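# Move top stock card onto the nearby waste pile

## Task

Lift the uppermost card, a stiff plywood tile, from the face-down stock and set it on the waste pile next to it in the row closest to you. It must end up supported by that waste pile and nothing else, and it must stay there on its own once the robot lets go; anything the robot is still touching at the end must not settle lower when released. Every other object must stay where it was.

## Robot and tools

ROBOT. One six-joint arm with a two-finger parallel gripper. The joints, base outward, are waist, shoulder, elbow, wrist pitch, wrist yaw and wrist roll. Ranges in rad: waist -3.054 to 3.054, shoulder 0.000 to 3.142, elbow 0.000 to 2.356, wrist pitch -1.571 to 1.571, wrist yaw -1.571 to 1.571, wrist roll -3.142 to 3.142. The fingers extend along the gripper's own +x axis and close toward each other along its y axis. The reported hand point, end_effector_position, sits midway between the finger pads, roughly 3 to 4 cm short of the tips.

FRAME. All poses use the scene frame: origin on the table surface straight beneath the arm's base, +z upward, +y to the left when facing along +x. Positions are in metres; orientation is a quaternion written w first (qw, qx, qy, qz). The base may be slightly tilted, and the reported hand position grows less accurate far from the base.

ROW FORMAT. Every command row is 8 numbers: x, y, z, qw, qx, qy, qz, opening. The first seven are an absolute target pose for the gripper in the scene frame, not an offset. opening runs from -1 to 1: +1 is fully open (0.088 m), about -0.80 is where empty fingers touch, and values below that change nothing. Closing from fully open takes at least about 0.5 s. To hold an object, command roughly 0.07 below the grip_measured value seen while touching it; a smaller gap squeezes less. A part thinner than about 3 mm gets proportionally weaker force even at -1, so a thin tile may slip. Repeat the wanted quaternion in every row, since the reported one can drift.

execute_actions. Argument actions is a list holding zero or one item; optional pictures (boolean) asks for camera images. An empty list only reports the state. An item with rows (1 to 15 rows) and steps (1 to 15, default 15) plays one row per control step of 1/30 s, repeating the last row if rows run out. An item with only steps (up to 300) is a pause counted from the previous result, so your thinking time eats into it. A call is rejected, and nothing is sent, if a target lies more than 0.6 m from the last reported position along any axis of the gripper as it was then oriented. Each step the command is also trimmed to at most 70 mm and 16 degrees away from the measured pose; after the last step the arm only continues to that trimmed pose, so long moves need several calls.

move. Argument target is one 8-number row (absolute pose plus opening); speed is the path's top speed in m/s, 0.002 to 0.5, default 0.25, with rotation capped at twice that in rad/s. The gripper follows a straight path lasting 0.5 to 10 s (longer paths get cut off short), turning the shorter way. It does not slow for obstacles, can lag, wander and overshoot the speed, especially with the arm stretched out. The opening is applied at the start. The result adds a move: line with the outcome (done, off_target, moving, held, fault) and any limits (paced = pose was clipped; held = a check blocked steps, after which motion can jump fast), plus the distance left to target.

wait. Argument seconds, 0 to 10; the robot receives nothing new.

zoom_image. Arguments camera (cam_head_left, cam_head_right, cam_high or cam_wrist) and region [x0, y0, x1, y1] in pixels of that camera's 504x504 image, origin top-left, at most 504 by 504.

read_manual. Optional section, only "licences"; returns licence text and moves nothing.

finished_scene. Argument scene, the integer number of the current scene.

RESULTS. The state line shows hand position, quaternion and linear/angular velocities. Joint positions and Joint velocities list the six joints then the pad gap (m). grip_measured is the measured opening on the command scale; it can be off by about 1 mm, and reads up to about 3 mm (0.061) narrower while squeezing something hard. Joint torques and External joint torques are noisy estimates; the latter includes friction and held weight. A pose unreachable line or HELD marks steps the clearance check altered or blocked. Hand target shows where the controller is currently driving. MOTOR HOT warns from 50 °C; at 95 °C an OVER-TEMPERATURE FAULT stops the arm and may later cut power. A TORQUE FAULT freezes the arm for 10 s and drops the rest of the call. Camera calibrations are given per camera; images can be slightly off them.

CAUTIONS. Friction can leave the gripper short of or tilted from the target, and tiny moves may not happen, so check the result after each motion and correct. Touch slowly: faster contact and targets set deep past the surface push harder. Load limits (N m): waist 18.2, shoulder 22.5, elbow 22.4, wrist pitch 5.92, wrist yaw 5.9, wrist roll 5.54. Occasional tugs on a held part or pushes on loose items can occur. Avoid dropping or slamming the tile, shoving piles, and knocking anything off the table. Don't hold loads longer than needed. Before finishing, release the tile and lift clear so nothing rests on or is propped by the gripper.

Each tool is called after "Emit:" as name([rows], argument=value, ...), one row to a line, values as JSON.

## Session

Emit:
execute_actions(actions=[])

Scene clock: 0.00 s of 4000.00 s.
end_effector_position=(+0.1637, -0.1946, +0.2357) grip_measured=-0.777 end_effector_quat_wxyz=(+0.986, -0.117, +0.038, -0.109) end_effector_velocity=(-0.000, +0.002, -0.003) end_effector_angular_velocity=(+0.015, +0.003, +0.005)
Joint positions: [-1.418  0.913  0.283  0.501 -1.238 -0.375  0.001]
Joint velocities: [-0.002 -0.002 -0.002 -0.022 -0.007 -0.007 -0.   ]
Joint torques (N m, as the arm reports them, + toward a larger angle): no reading
External joint torques (N m, as the arm's controller estimates them; a push from outside toward a larger angle lowers the number): no reading
Heat: hottest wrist yaw 21 °C (+0.0 °C/min).
Hand target: +0.164, -0.195, +0.236; +0.986, -0.117, +0.038, -0.109

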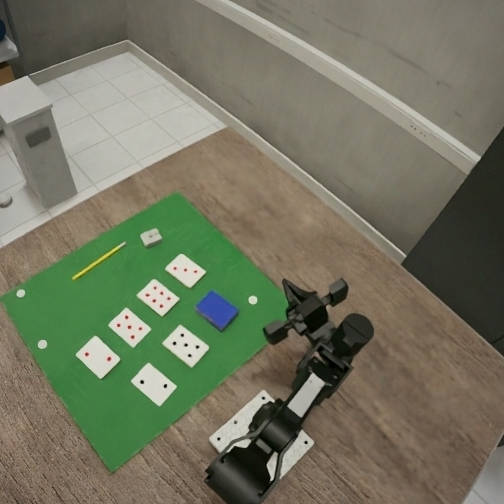

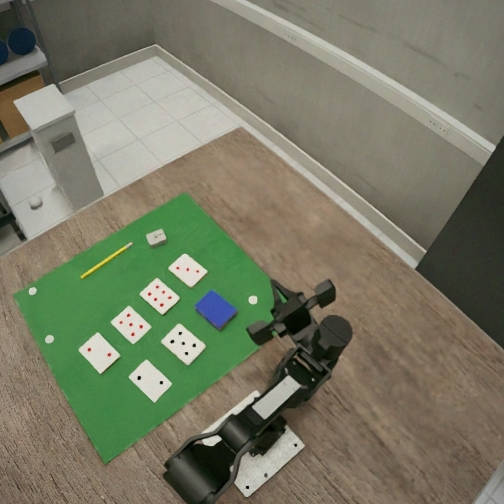

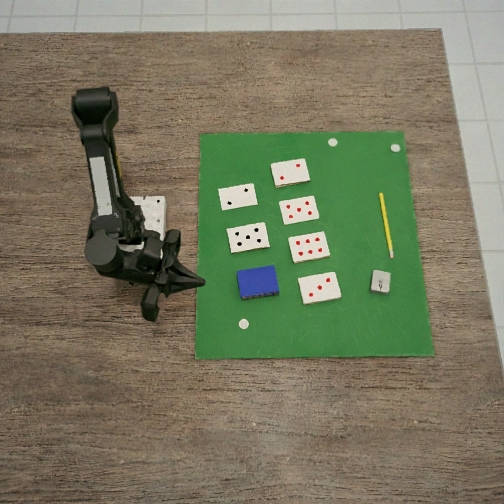

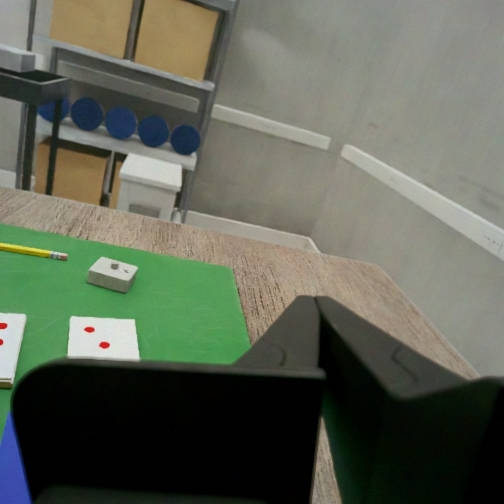

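Emit:
zoom_image(camera="cam_high", region=[200, 150, 360, 310])

Emit:
zoom_image(camera="cam_head_left", region=[150, 270, 260, 380])

Region (200, 150, 360, 310) of cam_high's 504x504 image, scaled by 3.150, with more detail than that image has.

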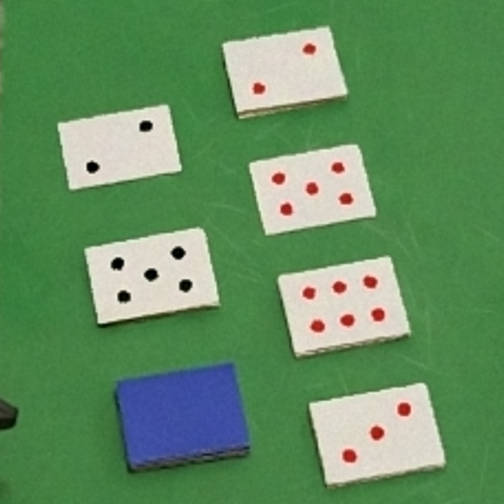

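Region (150, 270, 260, 380) of cam_head_left's 504x504 image, scaled by 4.582, with more detail than that image has.

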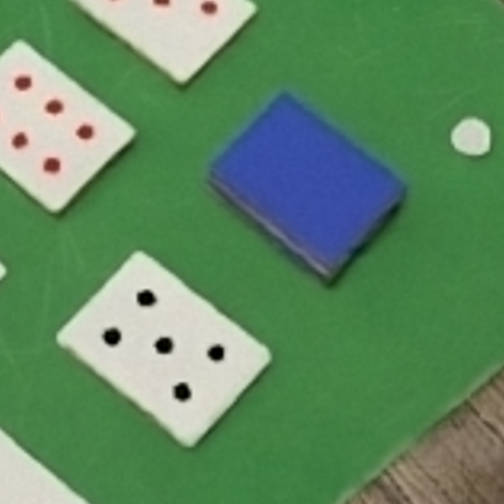

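Emit:
move(target=[0.286, -0.106, 0.12, 0.704, -0.066, 0.704, 0.066, 1], speed=0.2)

Scene clock: 33.07 s of 4000.00 s.
end_effector_position=(+0.2802, -0.1055, +0.1205) grip_measured=+1.000 end_effector_quat_wxyz=(+0.698, -0.070, +0.710, +0.059) end_effector_velocity=(+0.001, -0.001, -0.001) end_effector_angular_velocity=(+0.000, +0.023, -0.005)
Joint positions: [-0.291  1.7    1.215 -1.086  0.032 -0.523  0.088]
Joint velocities: [ 0.002  0.022  0.022 -0.022  0.007  0.007  0.   ]
Joint torques (N m, as the arm reports them, + toward a larger angle): [ 0.42 -5.01  7.36  0.07  0.12  0.17]
External joint torques (N m, as the arm's controller estimates them; a push from outside toward a larger angle lowers the number): [ 0.39  1.21  2.11 -0.21  0.14  0.16]
Heat: hottest elbow 22 °C (+1.8 °C/min).
Hand target: +0.283, -0.106, +0.121; +0.697, -0.070, +0.711, +0.057
Off the commanded pose: 0.006 m, 1 deg.
After step 90, 25.80 s passed at rest.
move: done
camera_calibration (this result's frames):
cam_wrist: T_world_to_cam=[[0.224419, -0.974113, -0.0272181, -0.14558], [-0.908548, -0.219251, 0.355626, 0.211646], [-0.352388, -0.0550803, -0.934232, 0.287581], [0, 0, 0, 1]] pos_world=[0.326302, -0.079568, 0.189438]

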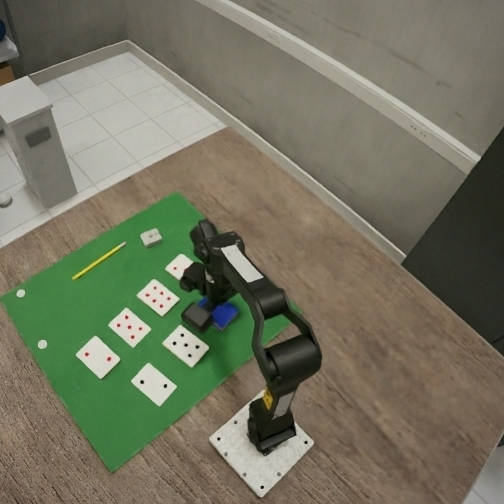

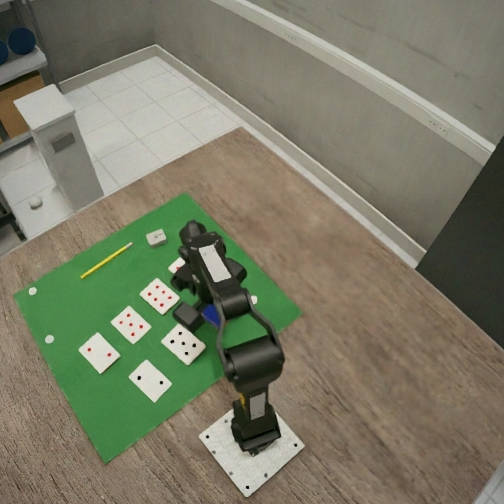

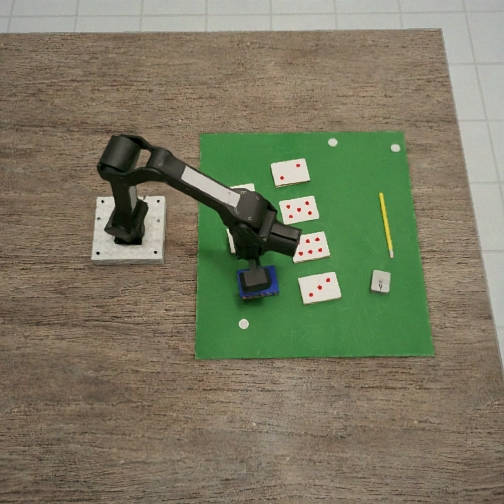

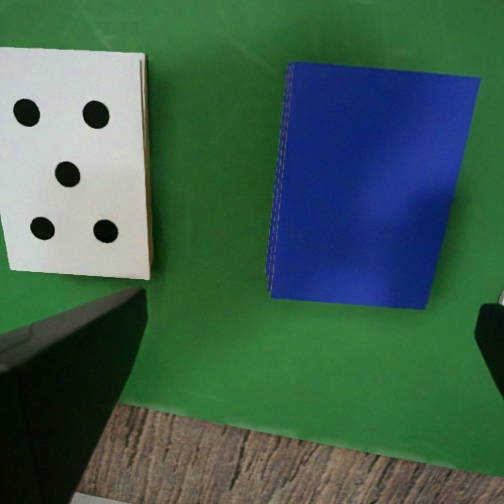

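Emit:
move(target=[0.302, -0.133, 0.085, 0.7047, -0.0586, 0.7047, 0.0586, 1], speed=0.1)

Scene clock: 67.83 s of 4000.00 s.
end_effector_position=(+0.2981, -0.1307, +0.0853) grip_measured=+1.000 end_effector_quat_wxyz=(+0.703, -0.058, +0.707, +0.058) end_effector_velocity=(-0.001, -0.002, -0.004) end_effector_angular_velocity=(-0.004, +0.010, +0.005)
Joint positions: [-0.356  1.831  1.229 -0.964  0.011 -0.57   0.088]
Joint velocities: [-0.002  0.012 -0.002  0.007  0.007 -0.007  0.   ]
Joint torques (N m, as the arm reports them, + toward a larger angle): [-0.09 -5.55  7.05  0.3  -0.14 -0.29]
External joint torques (N m, as the arm's controller estimates them; a push from outside toward a larger angle lowers the number): [-0.18  1.47  1.92 -0.01 -0.11 -0.29]
Heat: hottest elbow 25 °C (+4.0 °C/min).
Hand target: +0.302, -0.133, +0.085; +0.705, -0.058, +0.704, +0.059
Off the commanded pose: 0.005 m, 0 deg.
After step 90, 30.77 s passed at rest.
move: done
camera_calibration (this result's frames):
cam_wrist: T_world_to_cam=[[0.206756, -0.977501, -0.0417605, -0.169044], [-0.916439, -0.208435, 0.341606, 0.239911], [-0.342625, -0.0323583, -0.938915, 0.26002], [0, 0, 0, 1]] pos_world=[0.343904, -0.106821, 0.155122]

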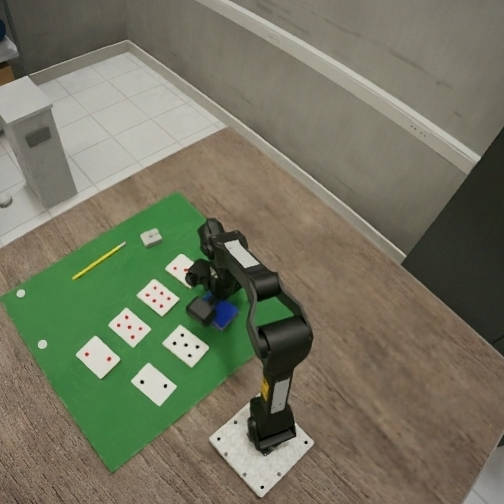

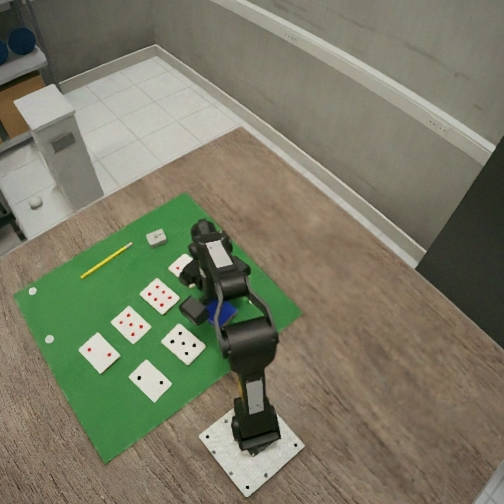

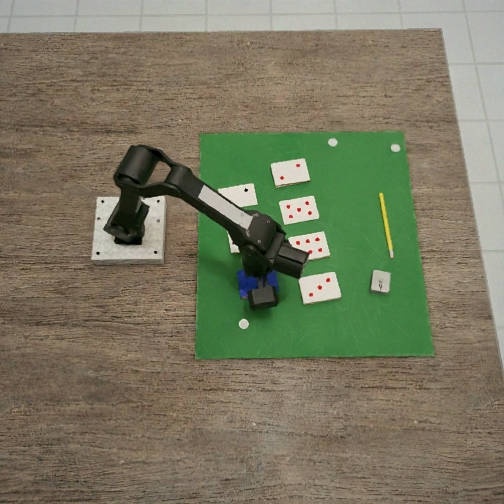

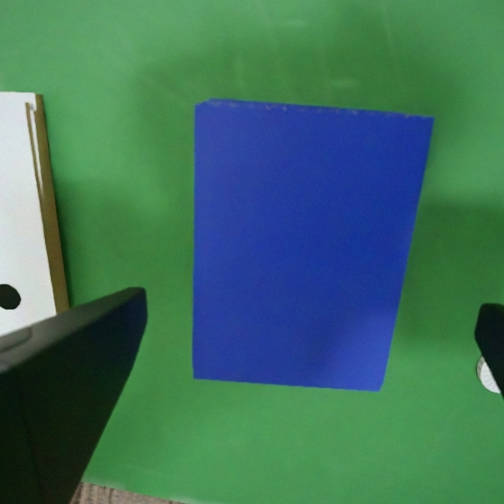

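Emit:
zoom_image(camera="cam_wrist", region=[0, 80, 240, 320])

Emit:
zoom_image(camera="cam_head_right", region=[160, 270, 260, 370])

Region (0, 80, 240, 320) of cam_wrist's 504x504 image, scaled by 2.100, with more detail than that image has.

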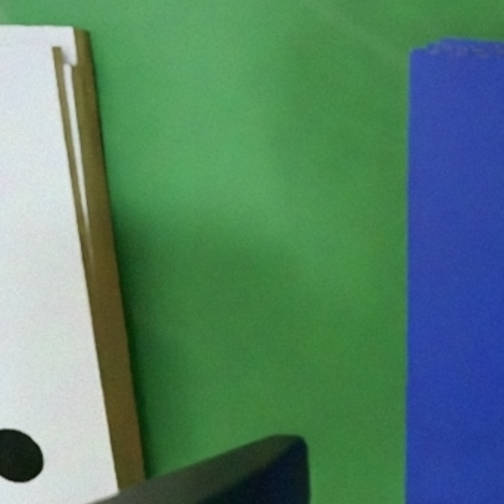

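Region (160, 270, 260, 370) of cam_head_right's 504x504 image, scaled by 5.040, with more detail than that image has.

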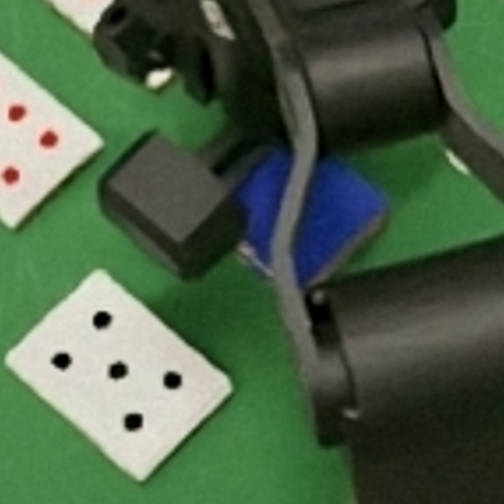

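Emit:
move(target=[0.304, -0.129, 0.076, 0.7047, -0.0586, 0.7047, 0.0586, 0.25], speed=0.02)

Scene clock: 128.80 s of 4000.00 s.
end_effector_position=(+0.3048, -0.1310, +0.0806) grip_measured=+0.255 end_effector_quat_wxyz=(+0.708, -0.062, +0.701, +0.056) end_effector_velocity=(-0.002, +0.003, -0.001) end_effector_angular_velocity=(+0.011, +0.008, +0.010)
Joint positions: [-0.349  1.847  1.229 -0.931  0.011 -0.568  0.051]
Joint velocities: [ 0.002  0.002 -0.002 -0.007 -0.007 -0.007 -0.001]
Joint torques (N m, as the arm reports them, + toward a larger angle): [ 0.54 -5.93  4.81  0.36 -0.11  0.2 ]
External joint torques (N m, as the arm's controller estimates them; a push from outside toward a larger angle lowers the number): [ 0.46  1.23 -0.34  0.03 -0.07  0.2 ]
Heat: hottest elbow 26 °C (+1.0 °C/min).
Hand target: +0.304, -0.129, +0.076; +0.705, -0.059, +0.705, +0.058
Off the commanded pose: 0.005 m, 1 deg.
After step 90, 57.17 s passed at rest.
move: done
camera_calibration (this result's frames):
cam_wrist: T_world_to_cam=[[0.211296, -0.976909, -0.0316831, -0.173087], [-0.921031, -0.209852, 0.328122, 0.249853], [-0.327194, -0.0401496, -0.944104, 0.252634], [0, 0, 0, 1]] pos_world=[0.349355, -0.106515, 0.151047]

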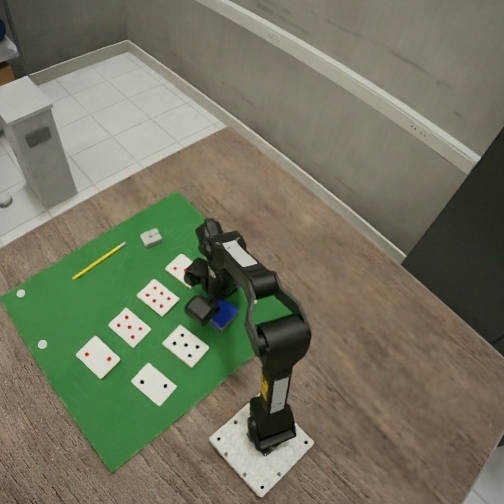

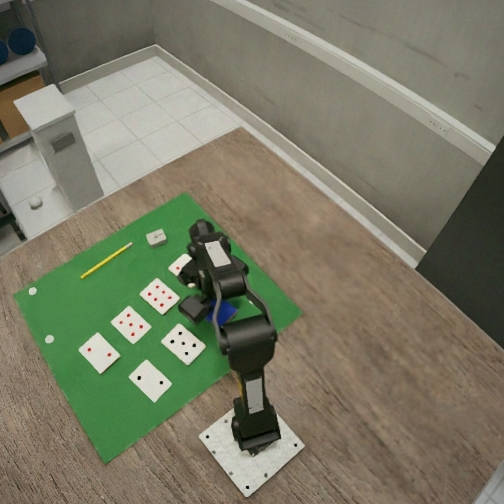

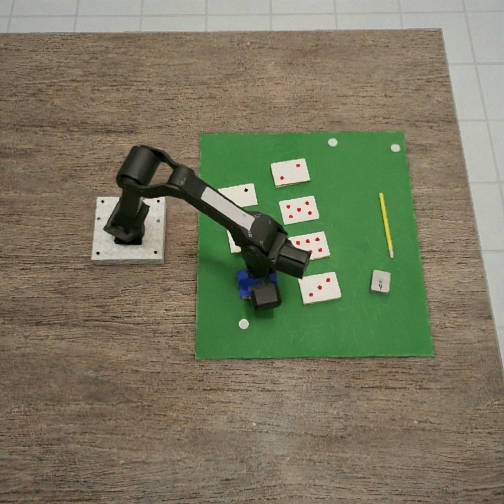

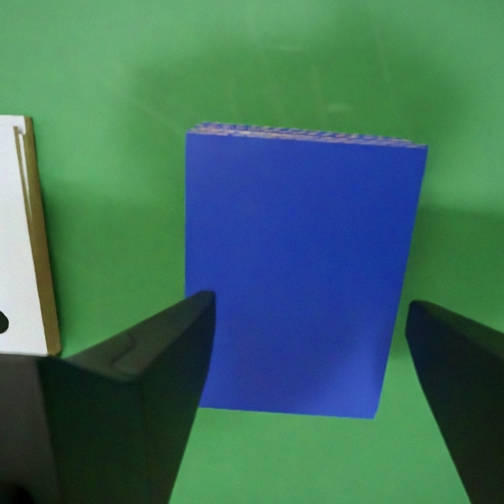

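Emit:
move(target=[0.301, -0.124, 0.069, 0.7047, -0.0586, 0.7047, 0.0586, 0.1], speed=0.02)

Scene clock: 138.27 s of 4000.00 s.
end_effector_position=(+0.3029, -0.1264, +0.0728) grip_measured=+0.103 end_effector_quat_wxyz=(+0.708, -0.062, +0.701, +0.057) end_effector_velocity=(+0.000, +0.003, -0.001) end_effector_angular_velocity=(+0.019, -0.011, -0.010)
Joint positions: [-0.339  1.847  1.197 -0.899  0.011 -0.557  0.044]
Joint velocities: [-0.002 -0.002 -0.007  0.007 -0.022  0.007 -0.   ]
Joint torques (N m, as the arm reports them, + toward a larger angle): [ 0.31 -6.34  4.35  0.36 -0.12  0.15]
External joint torques (N m, as the arm's controller estimates them; a push from outside toward a larger angle lowers the number): [ 0.23  0.83 -0.76  0.03 -0.08  0.15]
Heat: hottest shoulder 25 °C (+0.0 °C/min).
Hand target: +0.301, -0.124, +0.069; +0.705, -0.059, +0.705, +0.059
Off the commanded pose: 0.005 m, 1 deg.
After step 90, 5.50 s passed at rest.
move: done
camera_calibration (this result's frames):
cam_wrist: T_world_to_cam=[[0.211635, -0.976795, -0.0328884, -0.168375], [-0.920433, -0.210513, 0.329373, 0.251315], [-0.328654, -0.0394353, -0.943627, 0.245325], [0, 0, 0, 1]] pos_world=[0.34758, -0.101889, 0.143182]

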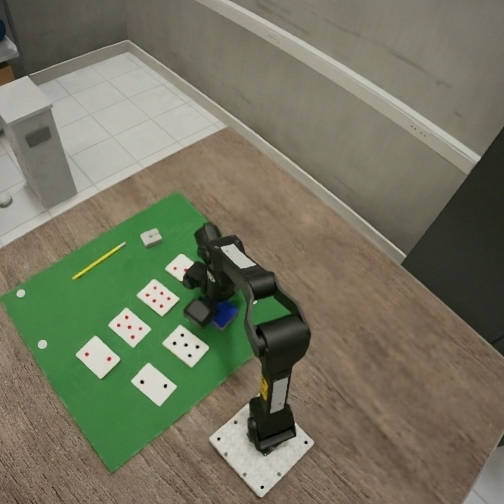

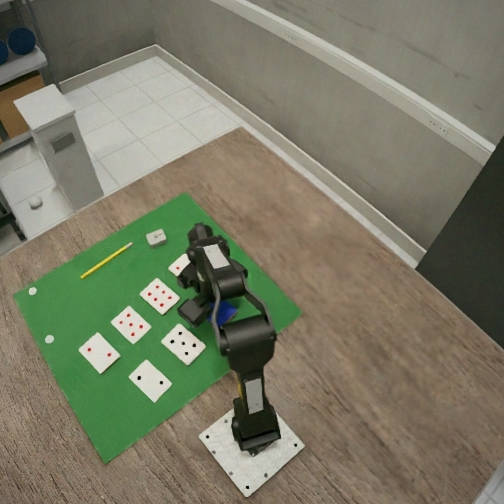

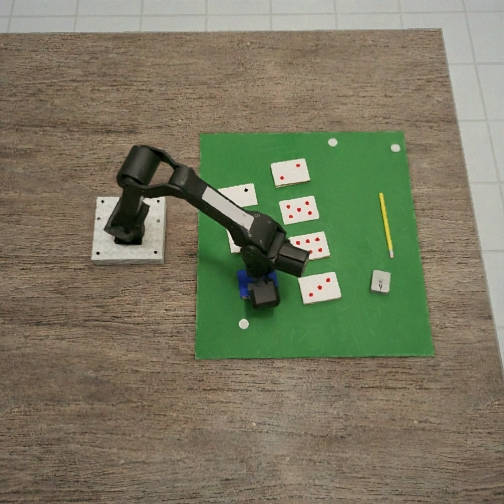

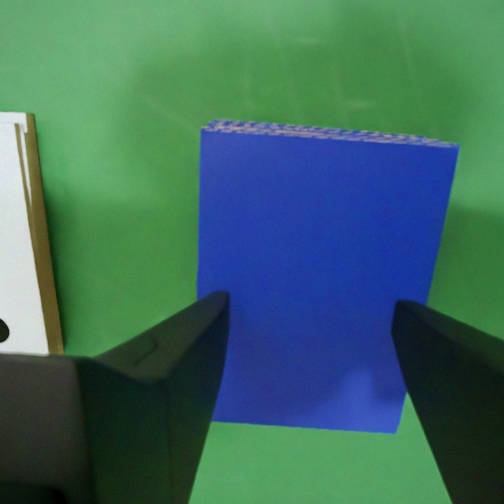

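Emit:
execute_actions([
  {"rows": [[0.301,-0.124,0.0685,0.7047,-0.0586,0.7047,0.0586,0.1],[0.301,-0.124,0.068,0.7047,-0.0586,0.7047,0.0586,0.1],[0.301,-0.124,0.0675,0.7047,-0.0586,0.7047,0.0586,0.1],[0.301,-0.124,0.067,0.7047,-0.0586,0.7047,0.0586,0.1],[0.301,-0.124,0.0665,0.7047,-0.0586,0.7047,0.0586,0.1],[0.301,-0.124,0.066,0.7047,-0.0586,0.7047,0.0586,0.1]], "steps": 15},
], pictures=false)

Scene clock: 150.80 s of 4000.00 s.
end_effector_position=(+0.3031, -0.1263, +0.0711) grip_measured=+0.103 end_effector_quat_wxyz=(+0.709, -0.062, +0.700, +0.056) end_effector_velocity=(-0.002, +0.001, +0.000) end_effector_angular_velocity=(+0.010, +0.004, -0.010)
Joint positions: [-0.338  1.847  1.189 -0.888  0.011 -0.557  0.044]
Joint velocities: [-0.002 -0.002 -0.002 -0.007 -0.007  0.007 -0.   ]
Joint torques (N m, as the arm reports them, + toward a larger angle): [ 0.51 -5.92  4.41  0.35 -0.08  0.17]
External joint torques (N m, as the arm's controller estimates them; a push from outside toward a larger angle lowers the number): [ 0.47  1.2  -0.67  0.01 -0.04  0.17]
Heat: hottest shoulder 25 °C (+0.0 °C/min).
Hand target: +0.301, -0.124, +0.066; +0.705, -0.059, +0.705, +0.059
Off the commanded pose: 0.006 m, 1 deg.
Steps of this call (steps 1 to 90: nothing new was sent; then 9.03 s passed at rest; steps 91 to 105: all 15 steps of this action). Readings (end_effector_position):
91: (+0.3029, -0.1262, +0.0726)
92: (+0.3029, -0.1262, +0.0725)
94: (+0.3031, -0.1263, +0.0722)
98: (+0.3030, -0.1262, +0.0714)
105: the state above

Emit:
execute_actions([
  {"rows": [[0.301,-0.124,0.0655,0.7047,-0.0586,0.7047,0.0586,0.1],[0.301,-0.124,0.065,0.7047,-0.0586,0.7047,0.0586,0.1],[0.301,-0.124,0.0645,0.7047,-0.0586,0.7047,0.0586,0.1],[0.301,-0.124,0.064,0.7047,-0.0586,0.7047,0.0586,0.1],[0.301,-0.124,0.0635,0.7047,-0.0586,0.7047,0.0586,0.1],[0.301,-0.124,0.063,0.7047,-0.0586,0.7047,0.0586,0.1]], "steps": 15},
], pictures=false)

Scene clock: 160.37 s of 4000.00 s.
end_effector_position=(+0.3033, -0.1263, +0.0684) grip_measured=+0.103 end_effector_quat_wxyz=(+0.709, -0.063, +0.700, +0.056) end_effector_velocity=(-0.000, +0.001, +0.001) end_effector_angular_velocity=(+0.008, -0.000, +0.005)
Joint positions: [-0.338  1.852  1.183 -0.876  0.011 -0.557  0.044]
Joint velocities: [-0.002 -0.002  0.002 -0.007 -0.007 -0.007 -0.   ]
Joint torques (N m, as the arm reports them, + toward a larger angle): [ 0.46 -5.88  4.13  0.37 -0.11  0.12]
External joint torques (N m, as the arm's controller estimates them; a push from outside toward a larger angle lowers the number): [ 0.39  1.21 -0.91  0.03 -0.07  0.12]
Heat: hottest shoulder 25 °C (-1.0 °C/min).
Hand target: +0.301, -0.124, +0.063; +0.705, -0.059, +0.705, +0.059
Off the commanded pose: 0.006 m, 1 deg.
Steps of this call (steps 1 to 90: nothing new was sent; then 6.07 s passed at rest; steps 91 to 105: all 15 steps of this action). Readings (end_effector_position):
91: (+0.3031, -0.1263, +0.0710)
92: (+0.3034, -0.1264, +0.0710)
94: (+0.3035, -0.1264, +0.0706)
98: (+0.3033, -0.1263, +0.0692)
105: the state above

Now tracking well in the downward direction.

Emit:
execute_actions([
  {"rows": [[0.301,-0.124,0.0625,0.7047,-0.0586,0.7047,0.0586,0.1],[0.301,-0.124,0.062,0.7047,-0.0586,0.7047,0.0586,0.1],[0.301,-0.124,0.0615,0.7047,-0.0586,0.7047,0.0586,0.1],[0.301,-0.124,0.061,0.7047,-0.0586,0.7047,0.0586,0.1],[0.301,-0.124,0.0605,0.7047,-0.0586,0.7047,0.0586,0.1],[0.301,-0.124,0.060,0.7047,-0.0586,0.7047,0.0586,0.1]], "steps": 15},
])

Scene clock: 169.33 s of 4000.00 s.
end_effector_position=(+0.3036, -0.1264, +0.0665) grip_measured=+0.103 end_effector_quat_wxyz=(+0.710, -0.063, +0.699, +0.056) end_effector_velocity=(-0.002, +0.001, -0.001) end_effector_angular_velocity=(+0.012, +0.008, -0.010)
Joint positions: [-0.338  1.854  1.178 -0.867  0.011 -0.556  0.044]
Joint velocities: [-0.002  0.002 -0.002 -0.007 -0.007  0.007 -0.   ]
Joint torques (N m, as the arm reports them, + toward a larger angle): [ 0.38 -5.48  3.89  0.52 -0.09  0.14]
External joint torques (N m, as the arm's controller estimates them; a push from outside toward a larger angle lowers the number): [ 0.31  1.59 -1.11  0.18 -0.06  0.14]
Heat: hottest shoulder 25 °C (-1.0 °C/min).
Hand target: +0.301, -0.124, +0.060; +0.705, -0.059, +0.705, +0.058
Off the commanded pose: 0.007 m, 1 deg.
Steps of this call (steps 1 to 90: nothing new was sent; then 5.47 s passed at rest; steps 91 to 105: all 15 steps of this action). Readings (end_effector_position):
91: (+0.3034, -0.1264, +0.0683)
92: (+0.3034, -0.1264, +0.0681)
94: (+0.3035, -0.1264, +0.0676)
98: (+0.3036, -0.1263, +0.0666)
105: the state above
camera_calibration (this result's frames):
cam_wrist: T_world_to_cam=[[0.211415, -0.976963, -0.0291096, -0.16894], [-0.922766, -0.209327, 0.32355, 0.255257], [-0.322189, -0.0415419, -0.945763, 0.237468], [0, 0, 0, 1]] pos_world=[0.347769, -0.101751, 0.137083]

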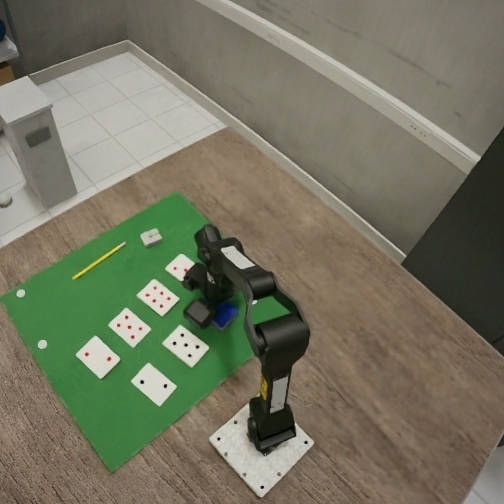

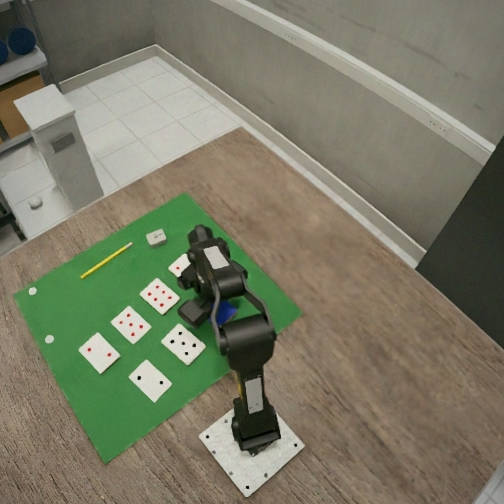

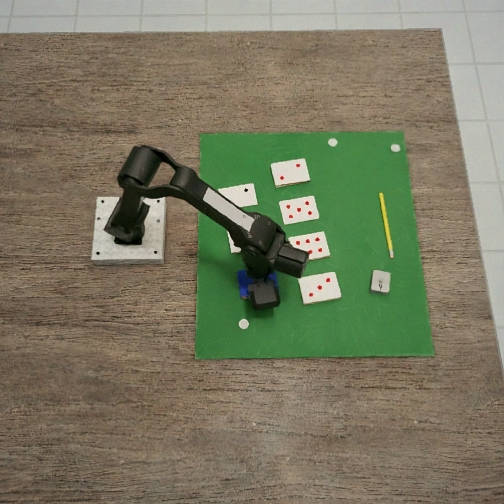

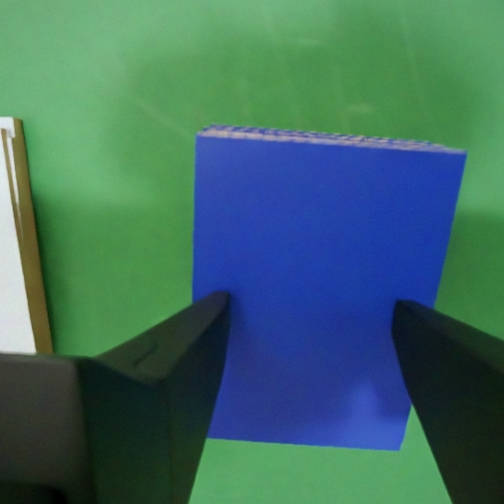

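Emit:
zoom_image(camera="cam_wrist", region=[170, 230, 470, 380])

Region (170, 230, 470, 380) of cam_wrist's 504x504 image, scaled by 1.680, with more detail than that image has.

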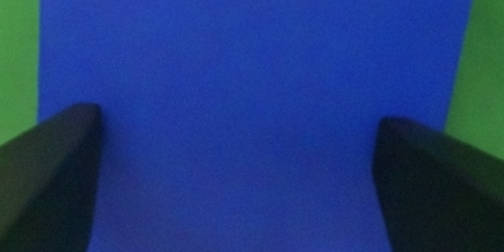

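Emit:
execute_actions([
  {"rows": [[0.301,-0.124,0.059,0.7047,-0.0586,0.7047,0.0586,0.1],[0.301,-0.124,0.058,0.7047,-0.0586,0.7047,0.0586,0.1],[0.301,-0.124,0.057,0.7047,-0.0586,0.7047,0.0586,0.1],[0.301,-0.124,0.056,0.7047,-0.0586,0.7047,0.0586,0.1]], "steps": 15},
], pictures=false)

Scene clock: 191.67 s of 4000.00 s.
end_effector_position=(+0.3042, -0.1264, +0.0655) grip_measured=+0.103 end_effector_quat_wxyz=(+0.712, -0.063, +0.697, +0.055) end_effector_velocity=(-0.002, +0.001, +0.000) end_effector_angular_velocity=(+0.009, +0.004, +0.005)
Joint positions: [-0.338  1.854  1.173 -0.857  0.01  -0.556  0.044]
Joint velocities: [-0.002 -0.002 -0.002 -0.007 -0.007 -0.007 -0.   ]
Joint torques (N m, as the arm reports them, + toward a larger angle): [ 0.23 -4.82  3.6   0.9  -0.01  0.13]
External joint torques (N m, as the arm's controller estimates them; a push from outside toward a larger angle lowers the number): [ 0.16  2.33 -1.44  0.55  0.03  0.13]
Heat: hottest shoulder 25 °C (-1.0 °C/min).
Hand target: +0.301, -0.124, +0.056; +0.705, -0.059, +0.705, +0.058
Off the commanded pose: 0.010 m, 1 deg.
Steps of this call (steps 1 to 90: nothing new was sent; then 18.83 s passed at rest; steps 91 to 105: all 15 steps of this action). Readings (end_effector_position):
91: (+0.3036, -0.1264, +0.0664)
92: (+0.3036, -0.1263, +0.0662)
94: (+0.3034, -0.1263, +0.0658)
98: (+0.3033, -0.1262, +0.0654)
105: the state above

Emit:
move(target=[0.301, -0.125, 0.078, 0.700, -0.055, 0.709, 0.061, 0.1], speed=0.02)

Emit:
move(target=[0.301, -0.125, 0.064, 0.700, -0.055, 0.709, 0.061, 0.28], speed=0.01)

Scene clock: 215.00 s of 4000.00 s.
end_effector_position=(+0.2977, -0.1238, +0.0743) grip_measured=+0.103 end_effector_quat_wxyz=(+0.696, -0.055, +0.713, +0.064) end_effector_velocity=(-0.000, +0.005, +0.003) end_effector_angular_velocity=(+0.039, -0.003, +0.004)
Joint positions: [-0.338  1.854  1.212 -0.946  0.01  -0.556  0.044]
Joint velocities: [-0.002 -0.002  0.007 -0.022 -0.037 -0.007 -0.001]
Joint torques (N m, as the arm reports them, + toward a larger angle): [ 0.15 -7.39  6.88  0.03 -0.11  0.11]
External joint torques (N m, as the arm's controller estimates them; a push from outside toward a larger angle lowers the number): [ 0.06 -0.31  1.89 -0.21 -0.07  0.11]
Heat: hottest shoulder 25 °C (+0.0 °C/min).
Hand target: +0.301, -0.125, +0.078; +0.700, -0.055, +0.709, +0.061
Off the commanded pose: 0.005 m, 1 deg.
After step 90, 19.13 s passed at rest.
move: done
camera_calibration (this result's frames):
cam_wrist: T_world_to_cam=[[0.210041, -0.976092, -0.055921, -0.162483], [-0.908386, -0.215984, 0.358031, 0.24013], [-0.361549, -0.0244035, -0.932034, 0.255895], [0, 0, 0, 1]] pos_world=[0.344777, -0.100489, 0.143443]

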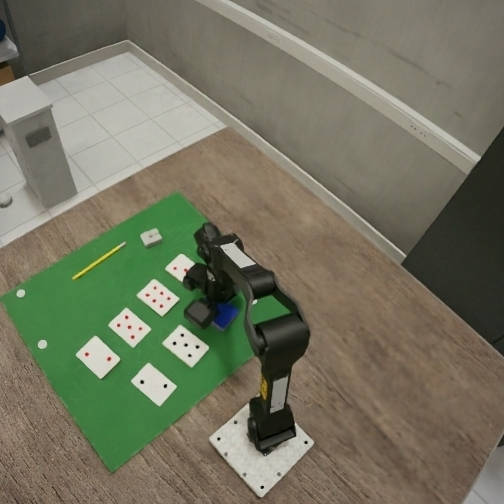

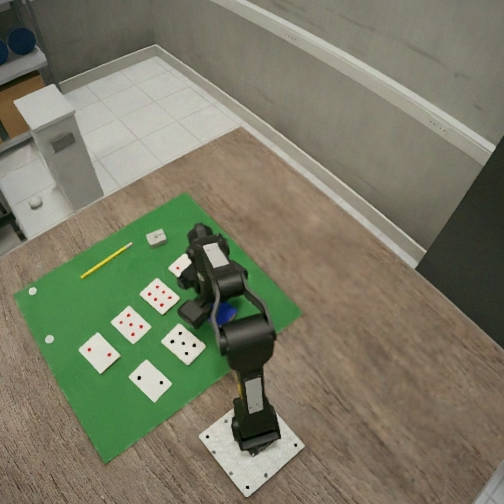

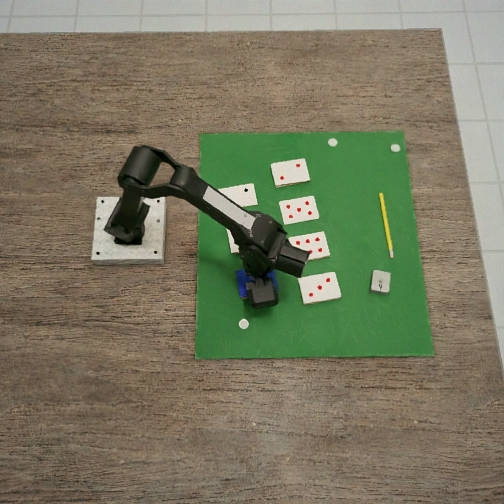

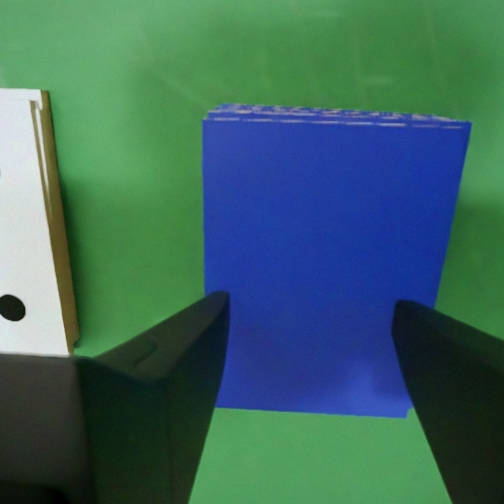

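Scene clock: 216.30 s of 4000.00 s.
end_effector_position=(+0.3035, -0.1262, +0.0692) grip_measured=+0.277 end_effector_quat_wxyz=(+0.705, -0.060, +0.705, +0.059) end_effector_velocity=(+0.001, -0.000, +0.000) end_effector_angular_velocity=(+0.004, -0.010, +0.019)
Joint positions: [-0.338  1.863  1.202 -0.899  0.01  -0.556  0.053]
Joint velocities: [-0.002 -0.002 -0.002  0.007 -0.007 -0.022  0.   ]
Joint torques (N m, as the arm reports them, + toward a larger angle): [-0.13 -5.81  4.24  0.3  -0.12  0.11]
External joint torques (N m, as the arm's controller estimates them; a push from outside toward a larger angle lowers the number): [-0.21  1.43 -0.86 -0.02 -0.08  0.11]
Heat: hottest shoulder 25 °C (+0.0 °C/min).
Hand target: +0.301, -0.125, +0.064; +0.700, -0.055, +0.709, +0.061
Off the commanded pose: 0.006 m, 1 deg.
move: done
camera_calibration (this result's frames):
cam_wrist: T_world_to_cam=[[0.211028, -0.976653, -0.0401928, -0.167758], [-0.917394, -0.212083, 0.336762, 0.251496], [-0.337424, -0.0341937, -0.940731, 0.245203], [0, 0, 0, 1]] pos_world=[0.34886, -0.102119, 0.139233]

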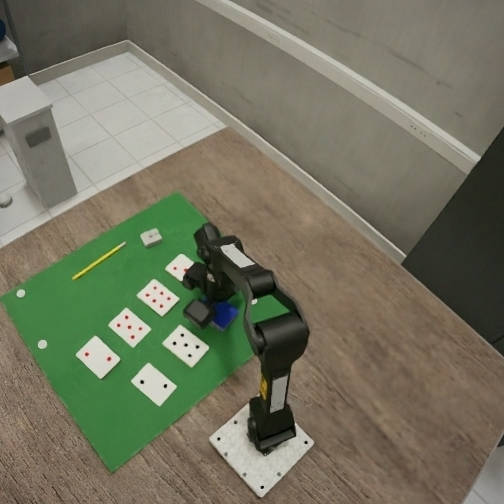

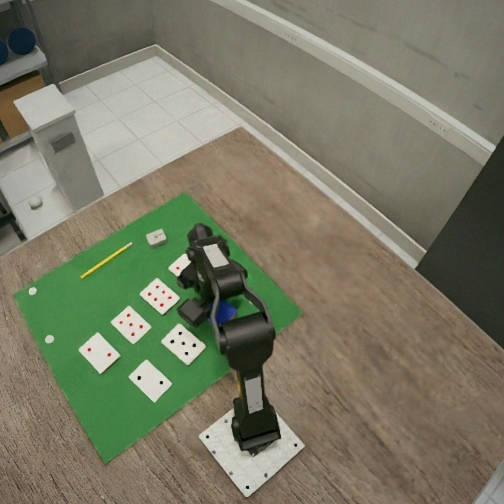

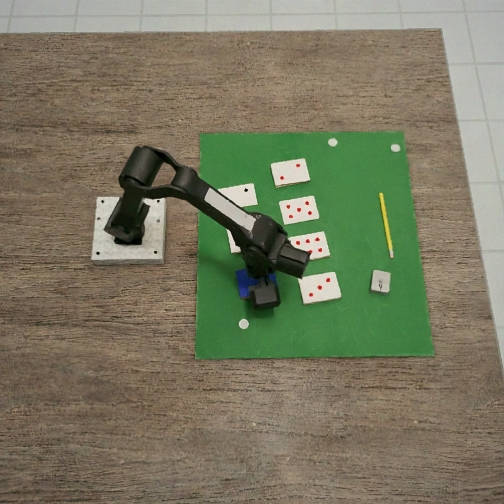

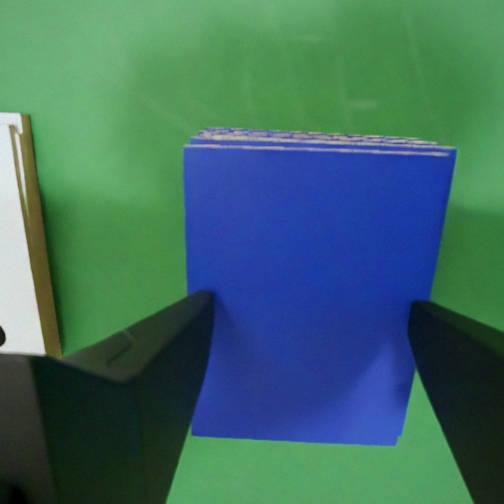

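Emit:
execute_actions([
  {"rows": [[0.301,-0.125,0.0635,0.700,-0.055,0.709,0.061,0.28],[0.301,-0.125,0.063,0.700,-0.055,0.709,0.061,0.28],[0.301,-0.125,0.0625,0.700,-0.055,0.709,0.061,0.28],[0.301,-0.125,0.062,0.700,-0.055,0.709,0.061,0.28],[0.301,-0.125,0.0615,0.700,-0.055,0.709,0.061,0.28],[0.301,-0.125,0.061,0.700,-0.055,0.709,0.061,0.28],[0.301,-0.125,0.0605,0.700,-0.055,0.709,0.061,0.28],[0.301,-0.125,0.060,0.700,-0.055,0.709,0.061,0.28],[0.301,-0.125,0.0595,0.700,-0.055,0.709,0.061,0.28],[0.301,-0.125,0.059,0.700,-0.055,0.709,0.061,0.28]], "steps": 15},
])

Scene clock: 241.97 s of 4000.00 s.
end_effector_position=(+0.3040, -0.1263, +0.0661) grip_measured=+0.277 end_effector_quat_wxyz=(+0.706, -0.060, +0.704, +0.059) end_effector_velocity=(-0.005, +0.003, +0.000) end_effector_angular_velocity=(+0.029, +0.012, +0.000)
Joint positions: [-0.338  1.867  1.194 -0.885  0.01  -0.556  0.053]
Joint velocities: [-0.007 -0.002 -0.002 -0.022 -0.022 -0.007 -0.   ]
Joint torques (N m, as the arm reports them, + toward a larger angle): [-0.17 -5.51  3.95  0.47 -0.11  0.07]
External joint torques (N m, as the arm's controller estimates them; a push from outside toward a larger angle lowers the number): [-0.25  1.65 -0.99  0.18 -0.07  0.07]
Heat: hottest shoulder 26 °C (+1.0 °C/min).
Hand target: +0.301, -0.125, +0.059; +0.700, -0.055, +0.709, +0.061
Off the commanded pose: 0.008 m, 1 deg.
Steps of this call (steps 1 to 90: nothing new was sent; then 22.17 s passed at rest; steps 91 to 105: all 15 steps of this action). Readings (end_effector_position):
91: (+0.3037, -0.1263, +0.0691)
92: (+0.3037, -0.1262, +0.0690)
94: (+0.3038, -0.1263, +0.0685)
98: (+0.3037, -0.1262, +0.0669)
105: the state above
camera_calibration (this result's frames):
cam_wrist: T_world_to_cam=[[0.211112, -0.976705, -0.0384674, -0.168263], [-0.918348, -0.211669, 0.334415, 0.253385], [-0.334767, -0.0352724, -0.94164, 0.241609], [0, 0, 0, 1]] pos_world=[0.3491, -0.102188, 0.1363]

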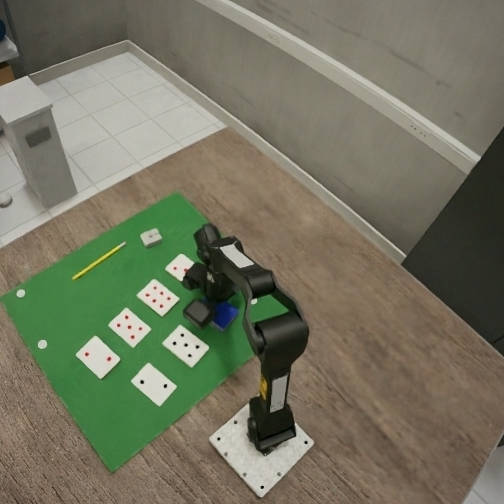

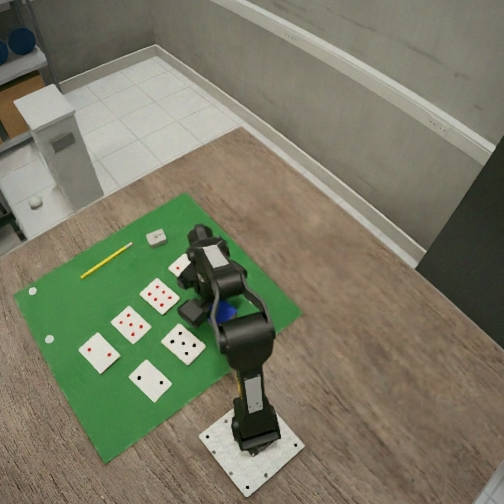

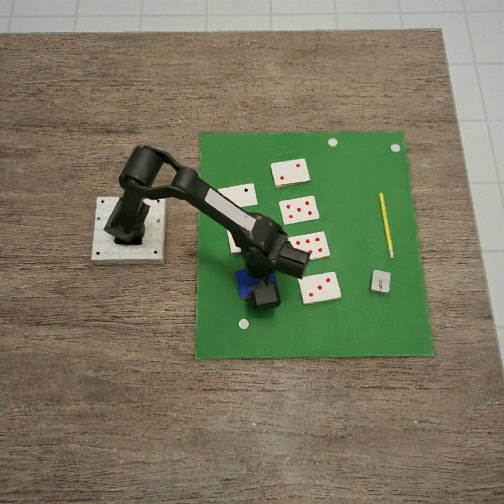

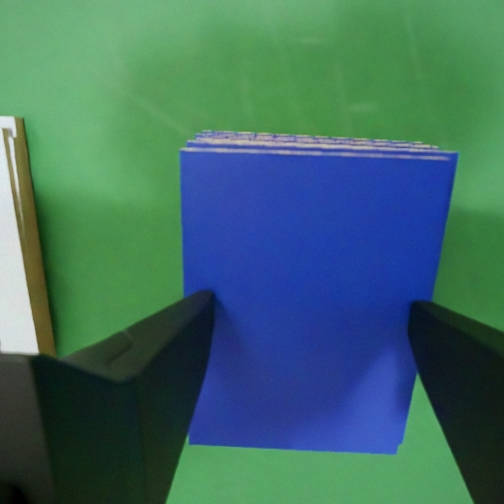

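Emit:
execute_actions([
  {"rows": [[0.301,-0.125,0.061,0.700,-0.055,0.709,0.061,0.28],[0.301,-0.125,0.0625,0.700,-0.055,0.709,0.061,0.28],[0.301,-0.125,0.0625,0.700,-0.055,0.709,0.061,0.28],[0.301,-0.125,0.0625,0.700,-0.055,0.709,0.061,0.28],[0.301,-0.125,0.0625,0.700,-0.055,0.709,0.061,0.28],[0.301,-0.125,0.0625,0.700,-0.055,0.709,0.061,0.75]], "steps": 15},
])

Scene clock: 257.03 s of 4000.00 s.
end_effector_position=(+0.3029, -0.1259, +0.0659) grip_measured=+0.713 end_effector_quat_wxyz=(+0.704, -0.059, +0.705, +0.059) end_effector_velocity=(-0.001, -0.002, +0.001) end_effector_angular_velocity=(-0.006, +0.005, +0.005)
Joint positions: [-0.338  1.867  1.193 -0.889  0.01  -0.556  0.074]
Joint velocities: [-0.002 -0.002  0.002 -0.007  0.007 -0.007  0.014]
Joint torques (N m, as the arm reports them, + toward a larger angle): [-0.11 -6.19  4.93  0.08 -0.11  0.1 ]
External joint torques (N m, as the arm's controller estimates them; a push from outside toward a larger angle lowers the number): [-0.16  1.02 -0.11 -0.25 -0.08  0.1 ]
Heat: hottest shoulder 26 °C (+1.0 °C/min).
Hand target: +0.301, -0.125, +0.063; +0.700, -0.055, +0.709, +0.061
Off the commanded pose: 0.004 m, 1 deg.
Steps of this call (steps 1 to 90: nothing new was sent; then 11.57 s passed at rest; steps 91 to 105: all 15 steps of this action). Readings (end_effector_position):
91: (+0.3039, -0.1263, +0.0659)
92: (+0.3038, -0.1263, +0.0659)
94: (+0.3038, -0.1262, +0.0659)
98: (+0.3035, -0.1261, +0.0659)
105: the state above
camera_calibration (this result's frames):
cam_wrist: T_world_to_cam=[[0.210973, -0.97662, -0.041271, -0.167373], [-0.916795, -0.212343, 0.338228, 0.251741], [-0.339084, -0.03352, -0.940159, 0.242529], [0, 0, 0, 1]] pos_world=[0.348344, -0.101875, 0.135963]

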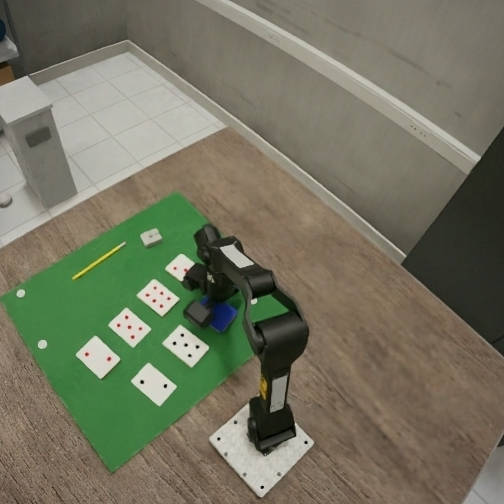

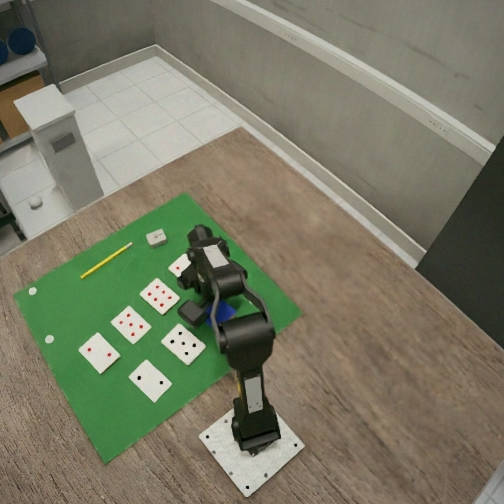

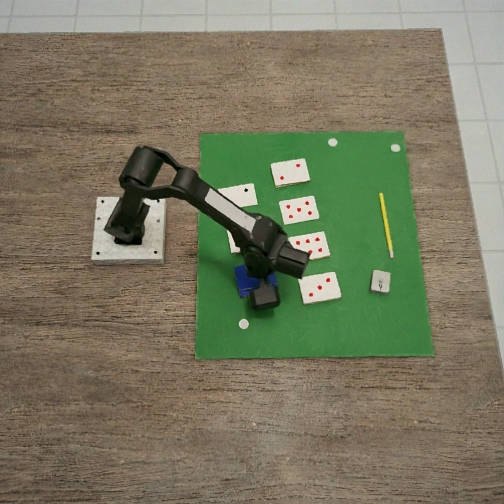

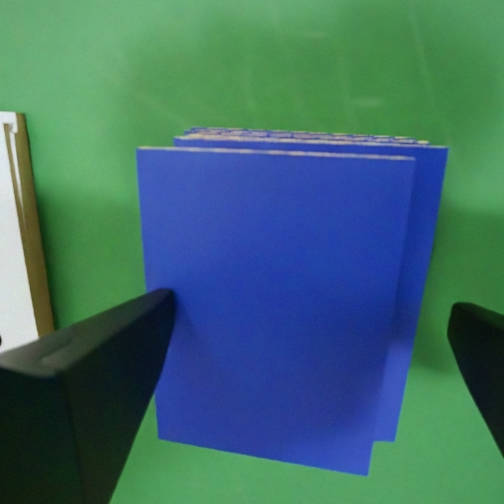

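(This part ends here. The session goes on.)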